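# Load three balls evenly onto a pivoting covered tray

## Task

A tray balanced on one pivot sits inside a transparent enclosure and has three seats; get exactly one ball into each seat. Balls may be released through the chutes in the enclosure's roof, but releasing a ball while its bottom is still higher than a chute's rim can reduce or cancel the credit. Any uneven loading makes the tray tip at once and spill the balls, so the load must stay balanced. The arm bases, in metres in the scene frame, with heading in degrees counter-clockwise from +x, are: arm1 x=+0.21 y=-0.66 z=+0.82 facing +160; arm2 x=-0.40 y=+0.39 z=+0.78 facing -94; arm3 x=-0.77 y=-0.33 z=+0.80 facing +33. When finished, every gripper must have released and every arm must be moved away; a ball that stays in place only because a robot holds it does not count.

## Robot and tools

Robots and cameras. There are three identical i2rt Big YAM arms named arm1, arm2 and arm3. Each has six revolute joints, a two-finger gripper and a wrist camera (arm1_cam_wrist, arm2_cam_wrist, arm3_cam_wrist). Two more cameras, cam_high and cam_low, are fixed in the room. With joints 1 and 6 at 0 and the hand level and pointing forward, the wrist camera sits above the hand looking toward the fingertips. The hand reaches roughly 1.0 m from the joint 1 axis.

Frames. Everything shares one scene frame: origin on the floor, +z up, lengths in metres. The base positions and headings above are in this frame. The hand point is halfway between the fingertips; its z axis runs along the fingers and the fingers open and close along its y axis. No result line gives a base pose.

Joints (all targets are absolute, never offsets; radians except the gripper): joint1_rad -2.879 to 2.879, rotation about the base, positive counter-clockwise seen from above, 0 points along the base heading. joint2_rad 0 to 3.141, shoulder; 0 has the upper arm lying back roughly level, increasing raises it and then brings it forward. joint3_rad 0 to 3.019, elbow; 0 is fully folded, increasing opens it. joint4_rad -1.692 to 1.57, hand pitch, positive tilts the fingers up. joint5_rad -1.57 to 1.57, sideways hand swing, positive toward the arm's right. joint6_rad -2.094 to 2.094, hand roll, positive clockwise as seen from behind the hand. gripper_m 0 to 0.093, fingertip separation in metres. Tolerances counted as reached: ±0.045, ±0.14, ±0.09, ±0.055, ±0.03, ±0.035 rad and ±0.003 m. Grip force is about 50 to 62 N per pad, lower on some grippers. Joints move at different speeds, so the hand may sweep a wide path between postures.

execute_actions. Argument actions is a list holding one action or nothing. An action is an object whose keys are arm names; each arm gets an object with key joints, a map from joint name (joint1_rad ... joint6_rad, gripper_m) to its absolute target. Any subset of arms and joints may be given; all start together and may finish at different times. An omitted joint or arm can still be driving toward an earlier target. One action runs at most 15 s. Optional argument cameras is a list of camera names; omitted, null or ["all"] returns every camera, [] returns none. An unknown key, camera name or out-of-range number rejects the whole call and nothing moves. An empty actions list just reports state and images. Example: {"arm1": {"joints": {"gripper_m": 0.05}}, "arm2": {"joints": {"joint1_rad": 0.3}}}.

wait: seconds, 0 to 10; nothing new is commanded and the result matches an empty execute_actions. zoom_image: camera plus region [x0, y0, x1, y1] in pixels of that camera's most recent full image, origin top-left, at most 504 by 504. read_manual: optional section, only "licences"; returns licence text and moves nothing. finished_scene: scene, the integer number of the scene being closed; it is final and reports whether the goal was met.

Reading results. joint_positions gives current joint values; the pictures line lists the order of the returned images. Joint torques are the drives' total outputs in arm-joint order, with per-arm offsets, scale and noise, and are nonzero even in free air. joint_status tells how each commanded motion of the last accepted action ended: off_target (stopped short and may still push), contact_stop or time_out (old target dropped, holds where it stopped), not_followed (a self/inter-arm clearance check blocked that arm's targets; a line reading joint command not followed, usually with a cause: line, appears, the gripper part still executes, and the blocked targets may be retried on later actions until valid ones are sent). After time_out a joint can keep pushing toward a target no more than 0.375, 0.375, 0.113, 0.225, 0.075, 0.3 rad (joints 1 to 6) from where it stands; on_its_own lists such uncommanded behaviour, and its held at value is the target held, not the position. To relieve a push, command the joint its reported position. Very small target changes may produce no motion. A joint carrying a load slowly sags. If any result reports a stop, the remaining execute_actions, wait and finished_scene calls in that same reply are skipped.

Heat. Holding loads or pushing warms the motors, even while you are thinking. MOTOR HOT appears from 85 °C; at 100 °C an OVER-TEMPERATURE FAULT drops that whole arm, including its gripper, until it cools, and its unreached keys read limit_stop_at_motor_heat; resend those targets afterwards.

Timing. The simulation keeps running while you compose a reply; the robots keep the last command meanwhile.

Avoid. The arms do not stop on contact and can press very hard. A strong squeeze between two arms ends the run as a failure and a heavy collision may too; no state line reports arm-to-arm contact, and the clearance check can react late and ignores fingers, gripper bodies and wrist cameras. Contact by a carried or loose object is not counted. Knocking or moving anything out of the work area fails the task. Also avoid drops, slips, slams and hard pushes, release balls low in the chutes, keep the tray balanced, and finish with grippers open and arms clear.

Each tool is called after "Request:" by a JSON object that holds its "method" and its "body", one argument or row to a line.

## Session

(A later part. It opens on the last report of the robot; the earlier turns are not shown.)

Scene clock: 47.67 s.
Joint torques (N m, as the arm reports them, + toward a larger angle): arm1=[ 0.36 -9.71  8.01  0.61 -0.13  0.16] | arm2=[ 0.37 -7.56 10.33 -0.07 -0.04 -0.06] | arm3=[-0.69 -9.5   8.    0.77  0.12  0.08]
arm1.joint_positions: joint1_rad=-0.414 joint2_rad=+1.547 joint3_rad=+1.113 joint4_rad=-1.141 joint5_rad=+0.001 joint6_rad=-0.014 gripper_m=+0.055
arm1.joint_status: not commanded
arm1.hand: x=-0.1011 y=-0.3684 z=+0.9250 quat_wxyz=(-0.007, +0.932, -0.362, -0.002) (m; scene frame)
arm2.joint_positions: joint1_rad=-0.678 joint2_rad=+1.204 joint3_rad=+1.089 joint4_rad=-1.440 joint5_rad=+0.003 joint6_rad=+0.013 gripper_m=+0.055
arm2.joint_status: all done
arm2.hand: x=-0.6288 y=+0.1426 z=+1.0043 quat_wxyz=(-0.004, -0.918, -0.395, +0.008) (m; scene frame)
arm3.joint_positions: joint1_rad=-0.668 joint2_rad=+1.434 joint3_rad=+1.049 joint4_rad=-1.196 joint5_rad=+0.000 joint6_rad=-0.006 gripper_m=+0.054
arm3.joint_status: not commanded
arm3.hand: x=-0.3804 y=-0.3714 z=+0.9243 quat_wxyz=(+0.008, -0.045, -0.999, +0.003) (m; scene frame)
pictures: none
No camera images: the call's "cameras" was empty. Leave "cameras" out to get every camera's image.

Request:
{"method": "execute_actions", "body": {
  "actions": [
    {"arm2":{"joints":{"joint1_rad":0.37,"joint2_rad":1.74,"joint3_rad":1.64,"joint4_rad":-1.42,"joint6_rad":0.5}},"arm1":{"joints":{"joint2_rad":1.57}},"arm3":{"joints":{"joint2_rad":1.455}}}
  ]
}}

Scene clock: 50.90 s.
Joint torques (N m, as the arm reports them, + toward a larger angle): arm1=[  0.4  -10.32   7.85   0.57  -0.13   0.15] | arm2=[ -0.91 -18.52  13.92   0.22   0.21   0.28] | arm3=[-0.41 -8.38  8.07  0.65  0.12  0.11]
arm1.joint_positions: joint1_rad=-0.414 joint2_rad=+1.573 joint3_rad=+1.113 joint4_rad=-1.141 joint5_rad=+0.001 joint6_rad=-0.014 gripper_m=+0.055
arm1.joint_status: all done
arm1.hand: x=-0.1006 y=-0.3688 z=+0.9144 quat_wxyz=(-0.002, +0.932, -0.362, +0.010) (m; scene frame)
arm2.joint_positions: joint1_rad=+0.377 joint2_rad=+1.759 joint3_rad=+1.586 joint4_rad=-1.417 joint5_rad=-0.003 joint6_rad=+0.486 gripper_m=+0.055
arm2.joint_status: all done
arm2.hand: x=-0.2405 y=-0.1190 z=+0.9650 quat_wxyz=(+0.007, -0.766, -0.642, -0.004) (m; scene frame)
arm3.joint_positions: joint1_rad=-0.668 joint2_rad=+1.435 joint3_rad=+1.049 joint4_rad=-1.196 joint5_rad=+0.000 joint6_rad=-0.006 gripper_m=+0.054
arm3.joint_status: all done
arm3.hand: x=-0.3804 y=-0.3714 z=+0.9240 quat_wxyz=(+0.008, -0.045, -0.999, +0.002) (m; scene frame)
pictures: arm1_cam_wrist, arm2_cam_wrist, arm3_cam_wrist, cam_high, cam_low
Images, in order (width x height): arm1_cam_wrist 672x504, arm2_cam_wrist 672x504, arm3_cam_wrist 672x504, cam_high 672x504, cam_low 672x504.

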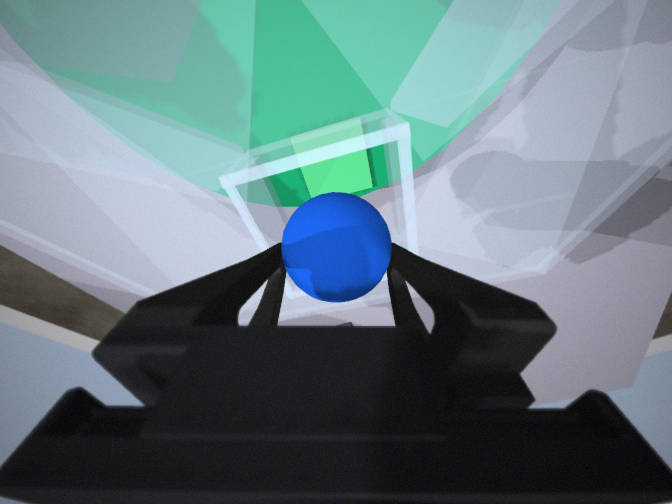

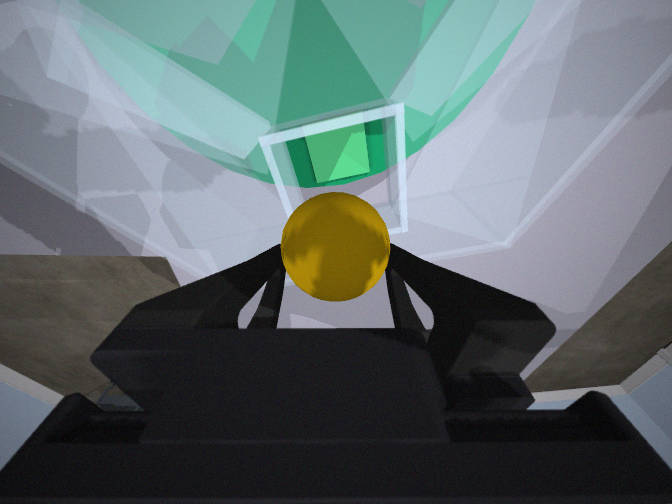

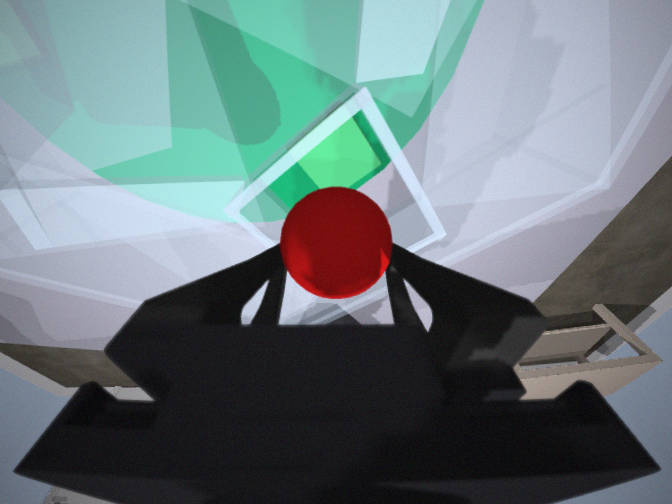

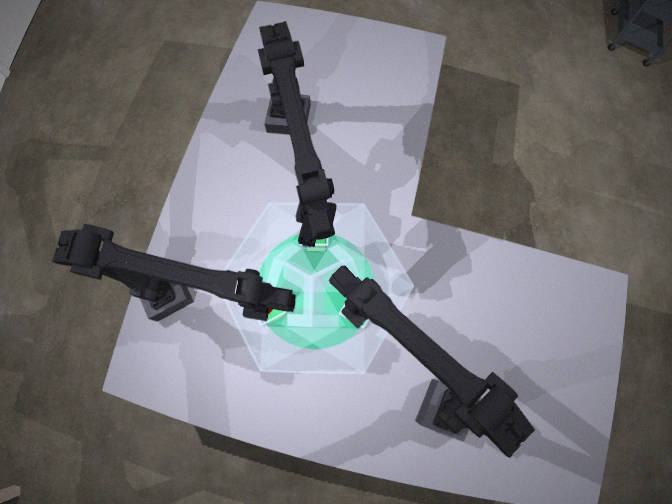

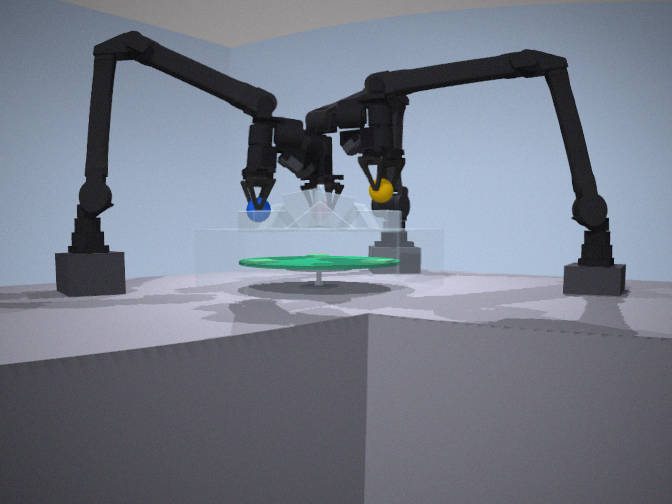

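Request:
{"method": "execute_actions", "body": {
  "actions": [
    {"arm2":{"joints":{"joint1_rad":0.358,"joint2_rad":1.75,"joint3_rad":1.49,"joint4_rad":-1.28}},"arm3":{"joints":{"joint2_rad":1.468}}}
  ]
}}

Scene clock: 53.30 s.
Joint torques (N m, as the arm reports them, + toward a larger angle): arm1=[  0.39 -10.34   7.87   0.58  -0.12   0.15] | arm2=[ -1.02 -17.29   9.24   0.89   0.17   0.27] | arm3=[-0.48 -7.7   8.    0.74  0.15  0.08]
arm1.joint_positions: joint1_rad=-0.414 joint2_rad=+1.573 joint3_rad=+1.113 joint4_rad=-1.141 joint5_rad=+0.001 joint6_rad=-0.014 gripper_m=+0.055
arm1.joint_status: not commanded
arm1.hand: x=-0.1006 y=-0.3688 z=+0.9144 quat_wxyz=(-0.002, +0.932, -0.362, +0.010) (m; scene frame)
arm2.joint_positions: joint1_rad=+0.367 joint2_rad=+1.755 joint3_rad=+1.488 joint4_rad=-1.291 joint5_rad=-0.002 joint6_rad=+0.487 gripper_m=+0.055
arm2.joint_status: all done
arm2.hand: x=-0.2457 y=-0.1192 z=+0.9302 quat_wxyz=(-0.008, -0.770, -0.638, +0.002) (m; scene frame)
arm3.joint_positions: joint1_rad=-0.668 joint2_rad=+1.436 joint3_rad=+1.049 joint4_rad=-1.196 joint5_rad=+0.000 joint6_rad=-0.006 gripper_m=+0.054
arm3.joint_status: all done
arm3.hand: x=-0.3804 y=-0.3714 z=+0.9237 quat_wxyz=(+0.009, -0.045, -0.999, +0.002) (m; scene frame)
pictures: arm1_cam_wrist, arm2_cam_wrist, arm3_cam_wrist, cam_high, cam_low
Images, in order (width x height): arm1_cam_wrist 672x504, arm2_cam_wrist 672x504, arm3_cam_wrist 672x504, cam_high 672x504, cam_low 672x504.

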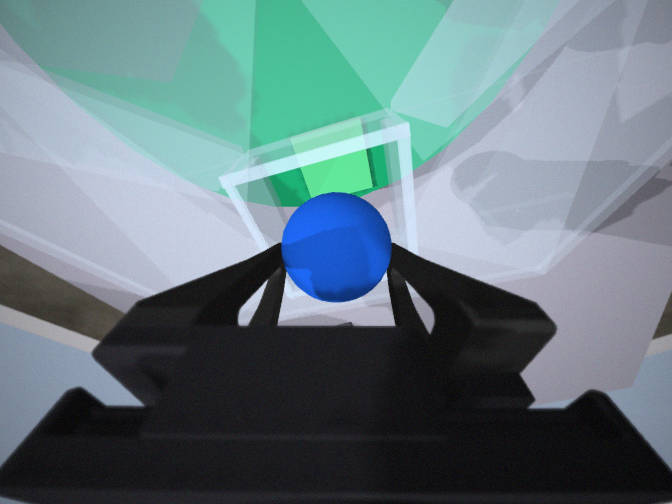

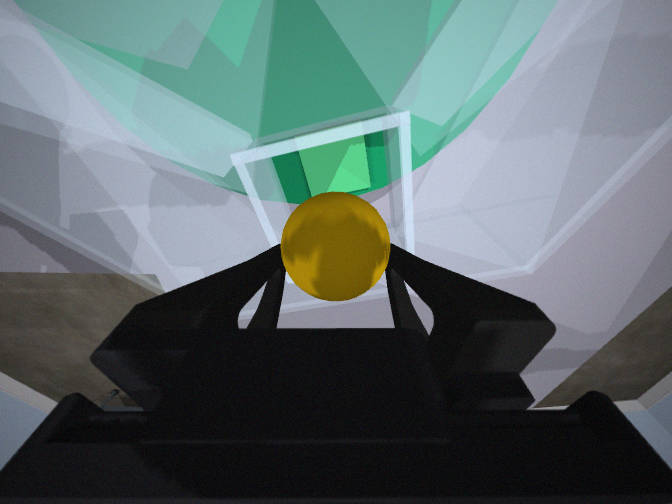

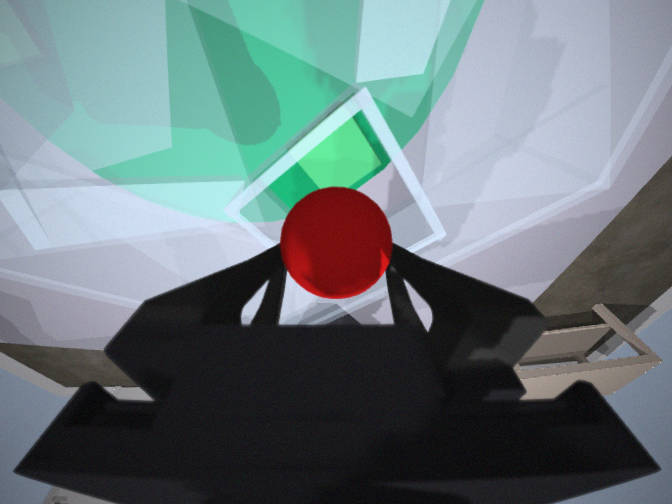

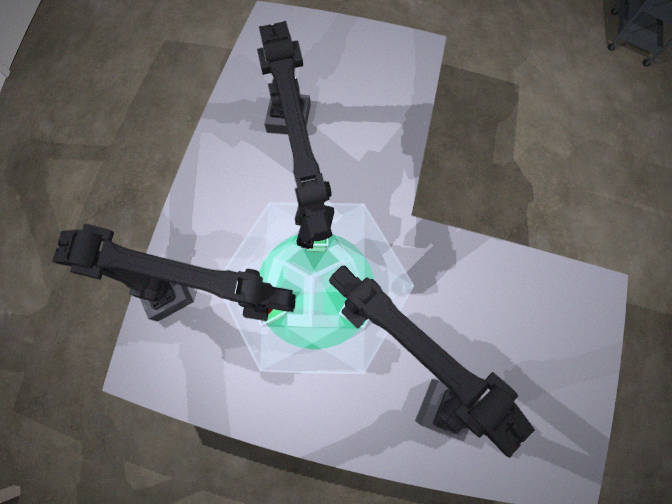

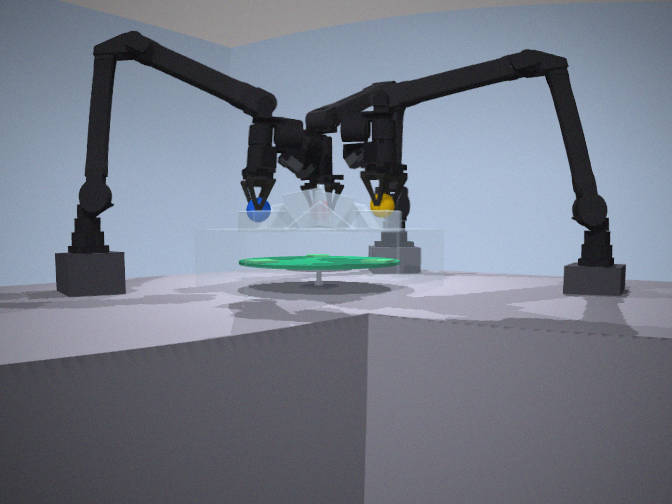

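Request:
{"method": "execute_actions", "body": {
  "actions": [
    {"arm2":{"joints":{"joint2_rad":1.772,"joint4_rad":-1.262}},"arm3":{"joints":{"joint2_rad":1.468,"joint4_rad":-1.165}}}
  ]
}}

Scene clock: 55.27 s.
Joint torques (N m, as the arm reports them, + toward a larger angle): arm1=[  0.38 -10.31   7.85   0.58  -0.12   0.16] | arm2=[ -1.16 -16.21   9.29   0.97   0.17   0.26] | arm3=[-0.51 -7.    7.83  1.26  0.11  0.09]
arm1.joint_positions: joint1_rad=-0.414 joint2_rad=+1.573 joint3_rad=+1.113 joint4_rad=-1.141 joint5_rad=+0.001 joint6_rad=-0.014 gripper_m=+0.055
arm1.joint_status: not commanded
arm1.hand: x=-0.1006 y=-0.3688 z=+0.9144 quat_wxyz=(-0.002, +0.932, -0.362, +0.010) (m; scene frame)
arm2.joint_positions: joint1_rad=+0.367 joint2_rad=+1.764 joint3_rad=+1.488 joint4_rad=-1.274 joint5_rad=-0.002 joint6_rad=+0.487 gripper_m=+0.055
arm2.joint_status: all done
arm2.hand: x=-0.2445 y=-0.1231 z=+0.9256 quat_wxyz=(-0.011, -0.770, -0.638, +0.003) (m; scene frame)
arm3.joint_positions: joint1_rad=-0.668 joint2_rad=+1.436 joint3_rad=+1.049 joint4_rad=-1.196 joint5_rad=+0.000 joint6_rad=-0.006 gripper_m=+0.054
arm3.joint_status: all done
arm3.hand: x=-0.3804 y=-0.3714 z=+0.9237 quat_wxyz=(+0.009, -0.045, -0.999, +0.002) (m; scene frame)
pictures: arm1_cam_wrist, arm2_cam_wrist, arm3_cam_wrist, cam_high, cam_low
Images, in order (width x height): arm1_cam_wrist 672x504, arm2_cam_wrist 672x504, arm3_cam_wrist 672x504, cam_high 672x504, cam_low 672x504.

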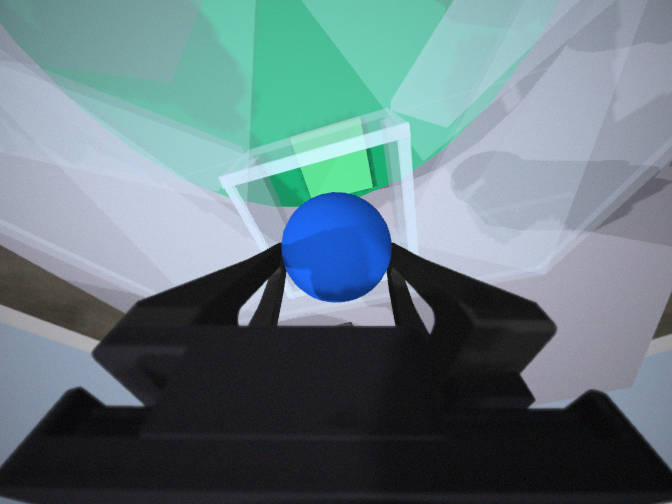

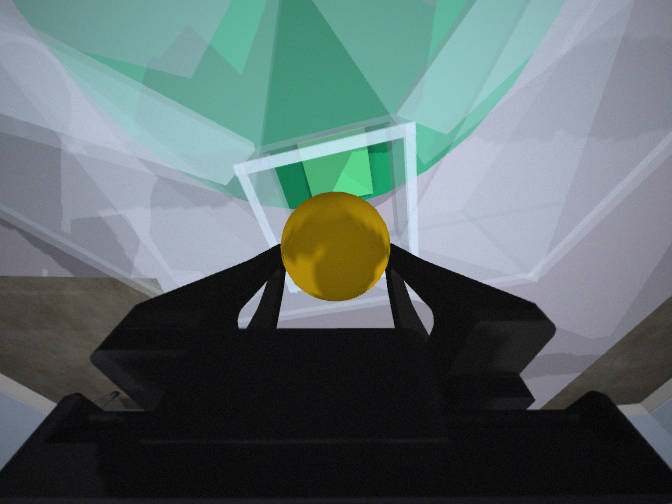

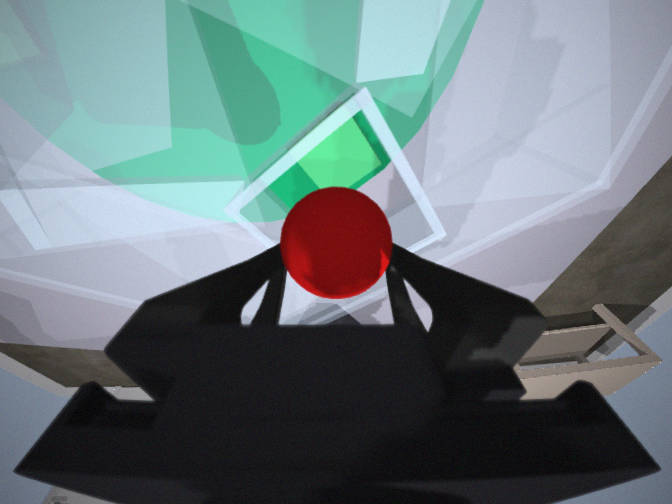

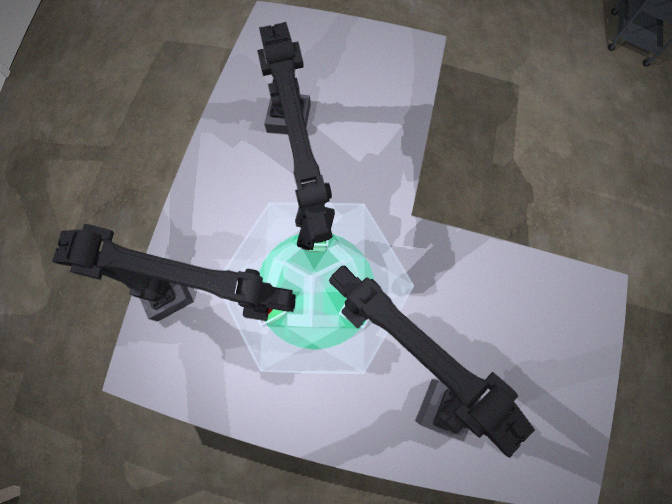

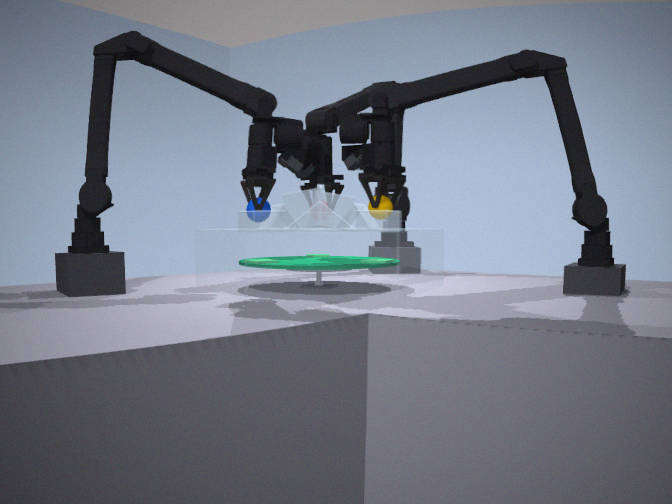

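Request:
{"method": "zoom_image", "body": {
  "camera": "cam_low",
  "region": [230, 130, 420, 250]
}}

Region (230, 130, 420, 250) of cam_low's 672x504 image, scaled by 2.653, with more detail than that image has; it fills the top 318 rows of this view, and the rest is white.

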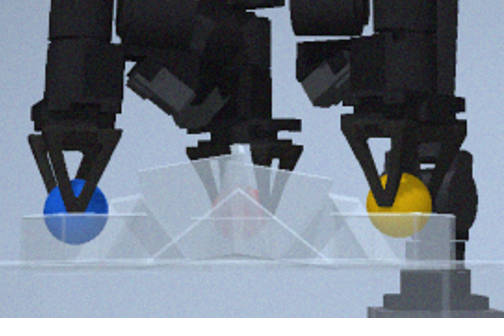

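Request:
{"method": "execute_actions", "body": {
  "actions": [
    {"arm3":{"joints":{"joint2_rad":1.41,"joint4_rad":-1.185,"joint6_rad":-0.55}}}
  ],
  "cameras": []
}}

Request:
{"method": "execute_actions", "body": {
  "actions": [
    {"arm3":{"joints":{"joint2_rad":1.455}},"arm2":{"joints":{"joint2_rad":1.785}}}
  ]
}}

Scene clock: 58.83 s.
Joint torques (N m, as the arm reports them, + toward a larger angle): arm1=[  0.43 -10.38   7.87   0.57  -0.13   0.15] | arm2=[ -1.09 -16.34   9.24   0.96   0.17   0.26] | arm3=[ -0.44 -11.83   7.89   0.51   0.07  -0.05]
arm1.joint_positions: joint1_rad=-0.414 joint2_rad=+1.573 joint3_rad=+1.113 joint4_rad=-1.141 joint5_rad=+0.001 joint6_rad=-0.014 gripper_m=+0.055
arm1.joint_status: not commanded
arm1.hand: x=-0.1006 y=-0.3688 z=+0.9144 quat_wxyz=(-0.002, +0.932, -0.362, +0.010) (m; scene frame)
arm2.joint_positions: joint1_rad=+0.367 joint2_rad=+1.764 joint3_rad=+1.488 joint4_rad=-1.274 joint5_rad=-0.002 joint6_rad=+0.487 gripper_m=+0.055
arm2.joint_status: not commanded
arm2.hand: x=-0.2445 y=-0.1231 z=+0.9256 quat_wxyz=(-0.011, -0.770, -0.638, +0.003) (m; scene frame)
arm3.joint_positions: joint1_rad=-0.671 joint2_rad=+1.434 joint3_rad=+1.049 joint4_rad=-1.191 joint5_rad=+0.001 joint6_rad=-0.539 gripper_m=+0.054
arm3.joint_status: all done
arm3.hand: x=-0.3794 y=-0.3730 z=+0.9244 quat_wxyz=(+0.006, +0.218, -0.976, +0.001) (m; scene frame)
pictures: none
No camera images: the call's "cameras" was empty. Leave "cameras" out to get every camera's image.

Scene clock: 59.47 s.
Joint torques (N m, as the arm reports them, + toward a larger angle): arm1=[  0.35 -10.25   7.84   0.58  -0.13   0.15] | arm2=[ -1.09 -16.46   9.17   0.91   0.16   0.27] | arm3=[-0.67 -9.32  7.91  0.47  0.01 -0.01]
arm1.joint_positions: joint1_rad=-0.414 joint2_rad=+1.573 joint3_rad=+1.113 joint4_rad=-1.141 joint5_rad=+0.001 joint6_rad=-0.014 gripper_m=+0.055
arm1.joint_status: not commanded
arm1.hand: x=-0.1006 y=-0.3688 z=+0.9144 quat_wxyz=(-0.002, +0.932, -0.362, +0.010) (m; scene frame)
arm2.joint_positions: joint1_rad=+0.367 joint2_rad=+1.779 joint3_rad=+1.488 joint4_rad=-1.274 joint5_rad=-0.002 joint6_rad=+0.487 gripper_m=+0.055
arm2.joint_status: all done
arm2.hand: x=-0.2447 y=-0.1233 z=+0.9184 quat_wxyz=(-0.005, -0.770, -0.638, +0.001) (m; scene frame)
arm3.joint_positions: joint1_rad=-0.672 joint2_rad=+1.437 joint3_rad=+1.049 joint4_rad=-1.191 joint5_rad=+0.001 joint6_rad=-0.542 gripper_m=+0.054
arm3.joint_status: all done
arm3.hand: x=-0.3794 y=-0.3732 z=+0.9232 quat_wxyz=(+0.008, +0.219, -0.976, +0.001) (m; scene frame)
pictures: arm1_cam_wrist, arm2_cam_wrist, arm3_cam_wrist, cam_high, cam_low
Images, in order (width x height): arm1_cam_wrist 672x504, arm2_cam_wrist 672x504, arm3_cam_wrist 672x504, cam_high 672x504, cam_low 672x504.

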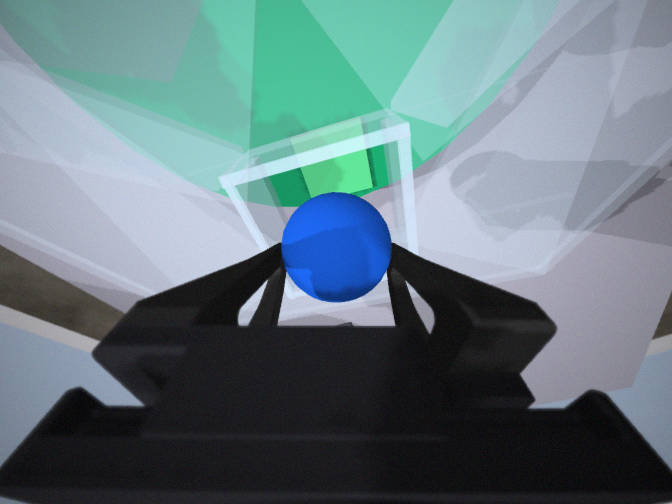

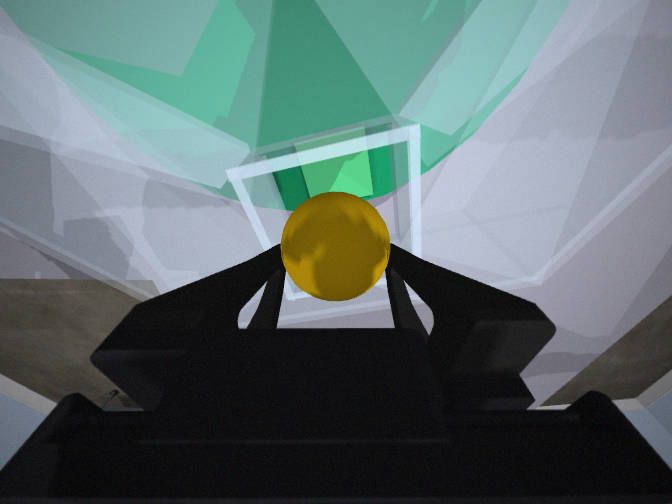

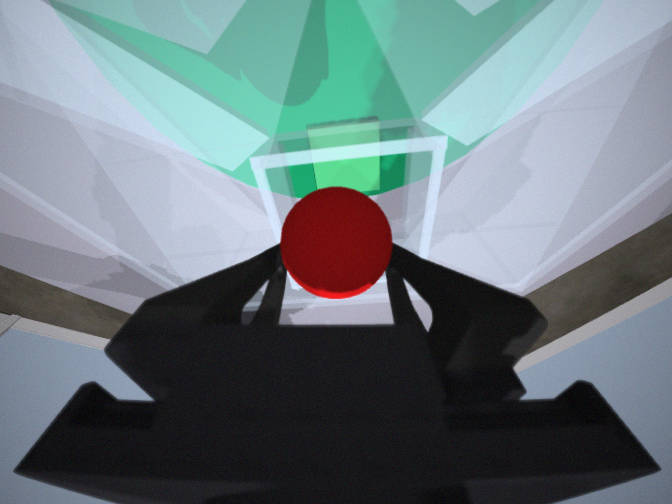

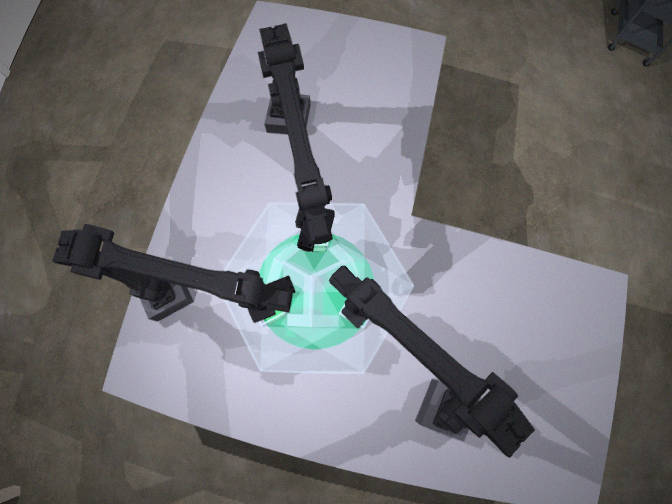

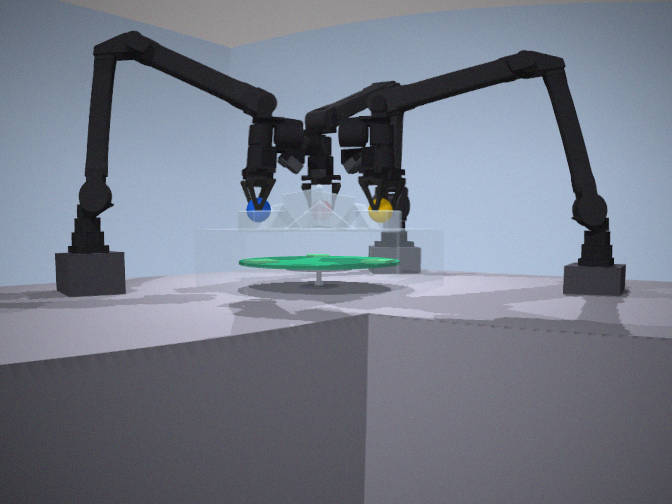

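Request:
{"method": "execute_actions", "body": {
  "actions": [
    {"arm3":{"joints":{"joint1_rad":-0.703}}}
  ],
  "cameras": ["arm3_cam_wrist"]
}}

Scene clock: 61.10 s.
Joint torques (N m, as the arm reports them, + toward a larger angle): arm1=[  0.35 -10.33   7.86   0.56  -0.13   0.16] | arm2=[ -1.13 -16.49   9.17   0.96   0.16   0.26] | arm3=[-0.18 -9.64  7.8   0.44  0.16  0.05]
arm1.joint_positions: joint1_rad=-0.414 joint2_rad=+1.573 joint3_rad=+1.113 joint4_rad=-1.141 joint5_rad=+0.001 joint6_rad=-0.014 gripper_m=+0.055
arm1.joint_status: not commanded
arm1.hand: x=-0.1006 y=-0.3688 z=+0.9144 quat_wxyz=(-0.002, +0.932, -0.362, +0.010) (m; scene frame)
arm2.joint_positions: joint1_rad=+0.367 joint2_rad=+1.779 joint3_rad=+1.488 joint4_rad=-1.274 joint5_rad=-0.002 joint6_rad=+0.487 gripper_m=+0.055
arm2.joint_status: not commanded
arm2.hand: x=-0.2447 y=-0.1233 z=+0.9184 quat_wxyz=(-0.005, -0.770, -0.638, +0.001) (m; scene frame)
arm3.joint_positions: joint1_rad=-0.693 joint2_rad=+1.450 joint3_rad=+1.049 joint4_rad=-1.191 joint5_rad=-0.002 joint6_rad=-0.543 gripper_m=+0.054
arm3.joint_status: all done
arm3.hand: x=-0.3804 y=-0.3809 z=+0.9184 quat_wxyz=(+0.013, +0.210, -0.978, -0.003) (m; scene frame)
pictures: arm3_cam_wrist
Images, in order (width x height): arm3_cam_wrist 672x504.

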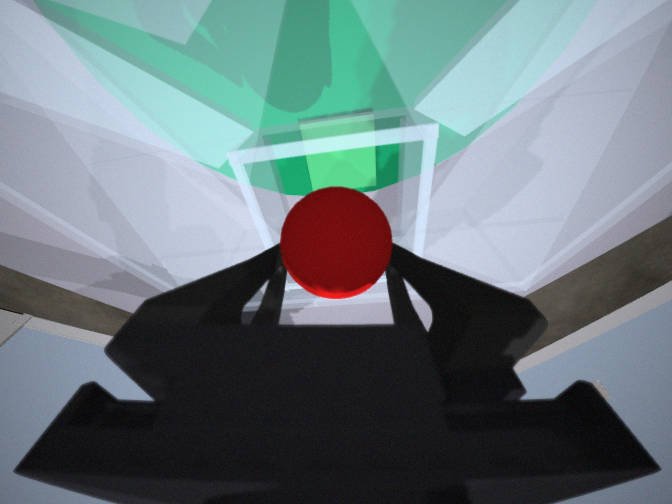

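Request:
{"method": "execute_actions", "body": {
  "actions": [
    {"arm1":{"joints":{"gripper_m":0.075}},"arm2":{"joints":{"gripper_m":0.075}},"arm3":{"joints":{"gripper_m":0.075}}}
  ],
  "cameras": []
}}

Request:
{"method": "execute_actions", "body": {
  "actions": [
    {"arm1":{"joints":{"joint2_rad":1.1}},"arm2":{"joints":{"joint2_rad":1.3}},"arm3":{"joints":{"joint2_rad":1.0}}}
  ],
  "cameras": ["cam_high","cam_low"]
}}

Scene clock: 62.73 s.
Joint torques (N m, as the arm reports them, + toward a larger angle): arm1=[  0.68 -10.2    7.86   0.55  -0.87   0.16] | arm2=[ -0.26 -16.08   9.2    0.88  -0.01   0.27] | arm3=[-0.07 -9.53  7.66  0.22 -0.19  0.01]
arm1.joint_positions: joint1_rad=-0.417 joint2_rad=+1.572 joint3_rad=+1.113 joint4_rad=-1.140 joint5_rad=+0.021 joint6_rad=-0.014 gripper_m=+0.075
arm1.joint_status: all done
arm1.hand: x=-0.0975 y=-0.3650 z=+0.9149 quat_wxyz=(-0.011, +0.931, -0.364, +0.013) (m; scene frame)
arm2.joint_positions: joint1_rad=+0.356 joint2_rad=+1.772 joint3_rad=+1.488 joint4_rad=-1.272 joint5_rad=+0.003 joint6_rad=+0.487 gripper_m=+0.075
arm2.joint_status: all done
arm2.hand: x=-0.2512 y=-0.1257 z=+0.9215 quat_wxyz=(-0.007, -0.774, -0.634, +0.004) (m; scene frame)
arm3.joint_positions: joint1_rad=-0.698 joint2_rad=+1.450 joint3_rad=+1.051 joint4_rad=-1.185 joint5_rad=+0.006 joint6_rad=-0.548 gripper_m=+0.067
arm3.joint_status: gripper_m off_target (ended at +0.067, target +0.075)
arm3.hand: x=-0.3788 y=-0.3847 z=+0.9191 quat_wxyz=(+0.011, +0.209, -0.978, +0.003) (m; scene frame)
pictures: none
No camera images: the call's "cameras" was empty. Leave "cameras" out to get every camera's image.

Scene clock: 64.30 s.
Joint torques (N m, as the arm reports them, + toward a larger angle): arm1=[ 0.25 -5.6   9.47  1.23 -0.17  0.15] | arm2=[ -0.12 -10.58  10.95   1.68  -0.02   0.24] | arm3=[-0.18 -4.2   9.27  0.72 -0.06  0.08]
arm1.joint_positions: joint1_rad=-0.412 joint2_rad=+1.101 joint3_rad=+1.113 joint4_rad=-1.139 joint5_rad=+0.002 joint6_rad=-0.014 gripper_m=+0.075
arm1.joint_status: all done
arm1.hand: x=-0.0809 y=-0.3906 z=+1.1018 quat_wxyz=(-0.090, +0.908, -0.351, -0.208) (m; scene frame)
arm2.joint_positions: joint1_rad=+0.356 joint2_rad=+1.304 joint3_rad=+1.480 joint4_rad=-1.271 joint5_rad=+0.003 joint6_rad=+0.487 gripper_m=+0.075
arm2.joint_status: all done
arm2.hand: x=-0.2680 y=-0.0693 z=+1.1485 quat_wxyz=(-0.218, -0.752, -0.615, +0.093) (m; scene frame)
arm3.joint_positions: joint1_rad=-0.699 joint2_rad=+0.993 joint3_rad=+1.048 joint4_rad=-1.184 joint5_rad=+0.003 joint6_rad=-0.552 gripper_m=+0.075
arm3.joint_status: all done
arm3.on_its_own: gripper_m moved +0.008 to your old target +0.075
arm3.hand: x=-0.4111 y=-0.3792 z=+1.0824 quat_wxyz=(-0.203, +0.207, -0.954, +0.076) (m; scene frame)
pictures: cam_high, cam_low
Images, in order (width x height): cam_high 672x504, cam_low 672x504.

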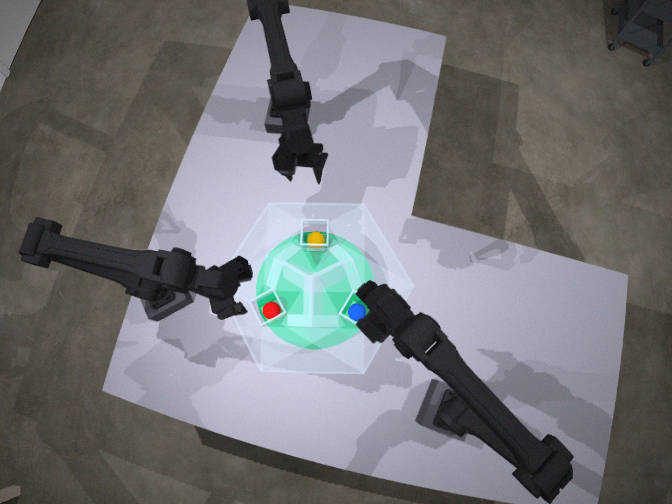

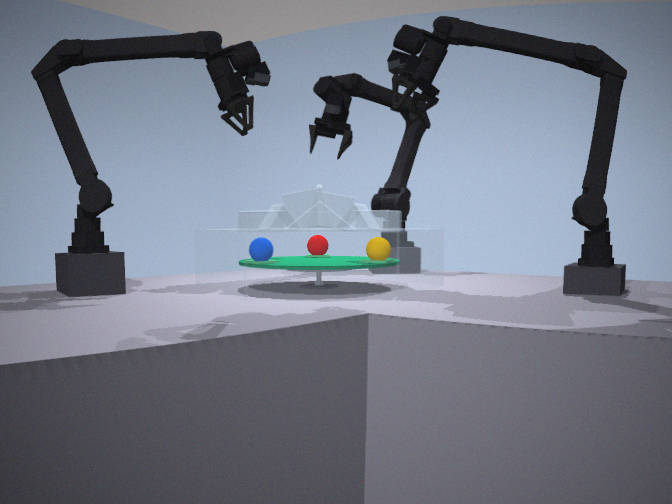

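Request:
{"method": "finished_scene", "body": {
  "scene": 1
}}

The scene is finished: the task was done.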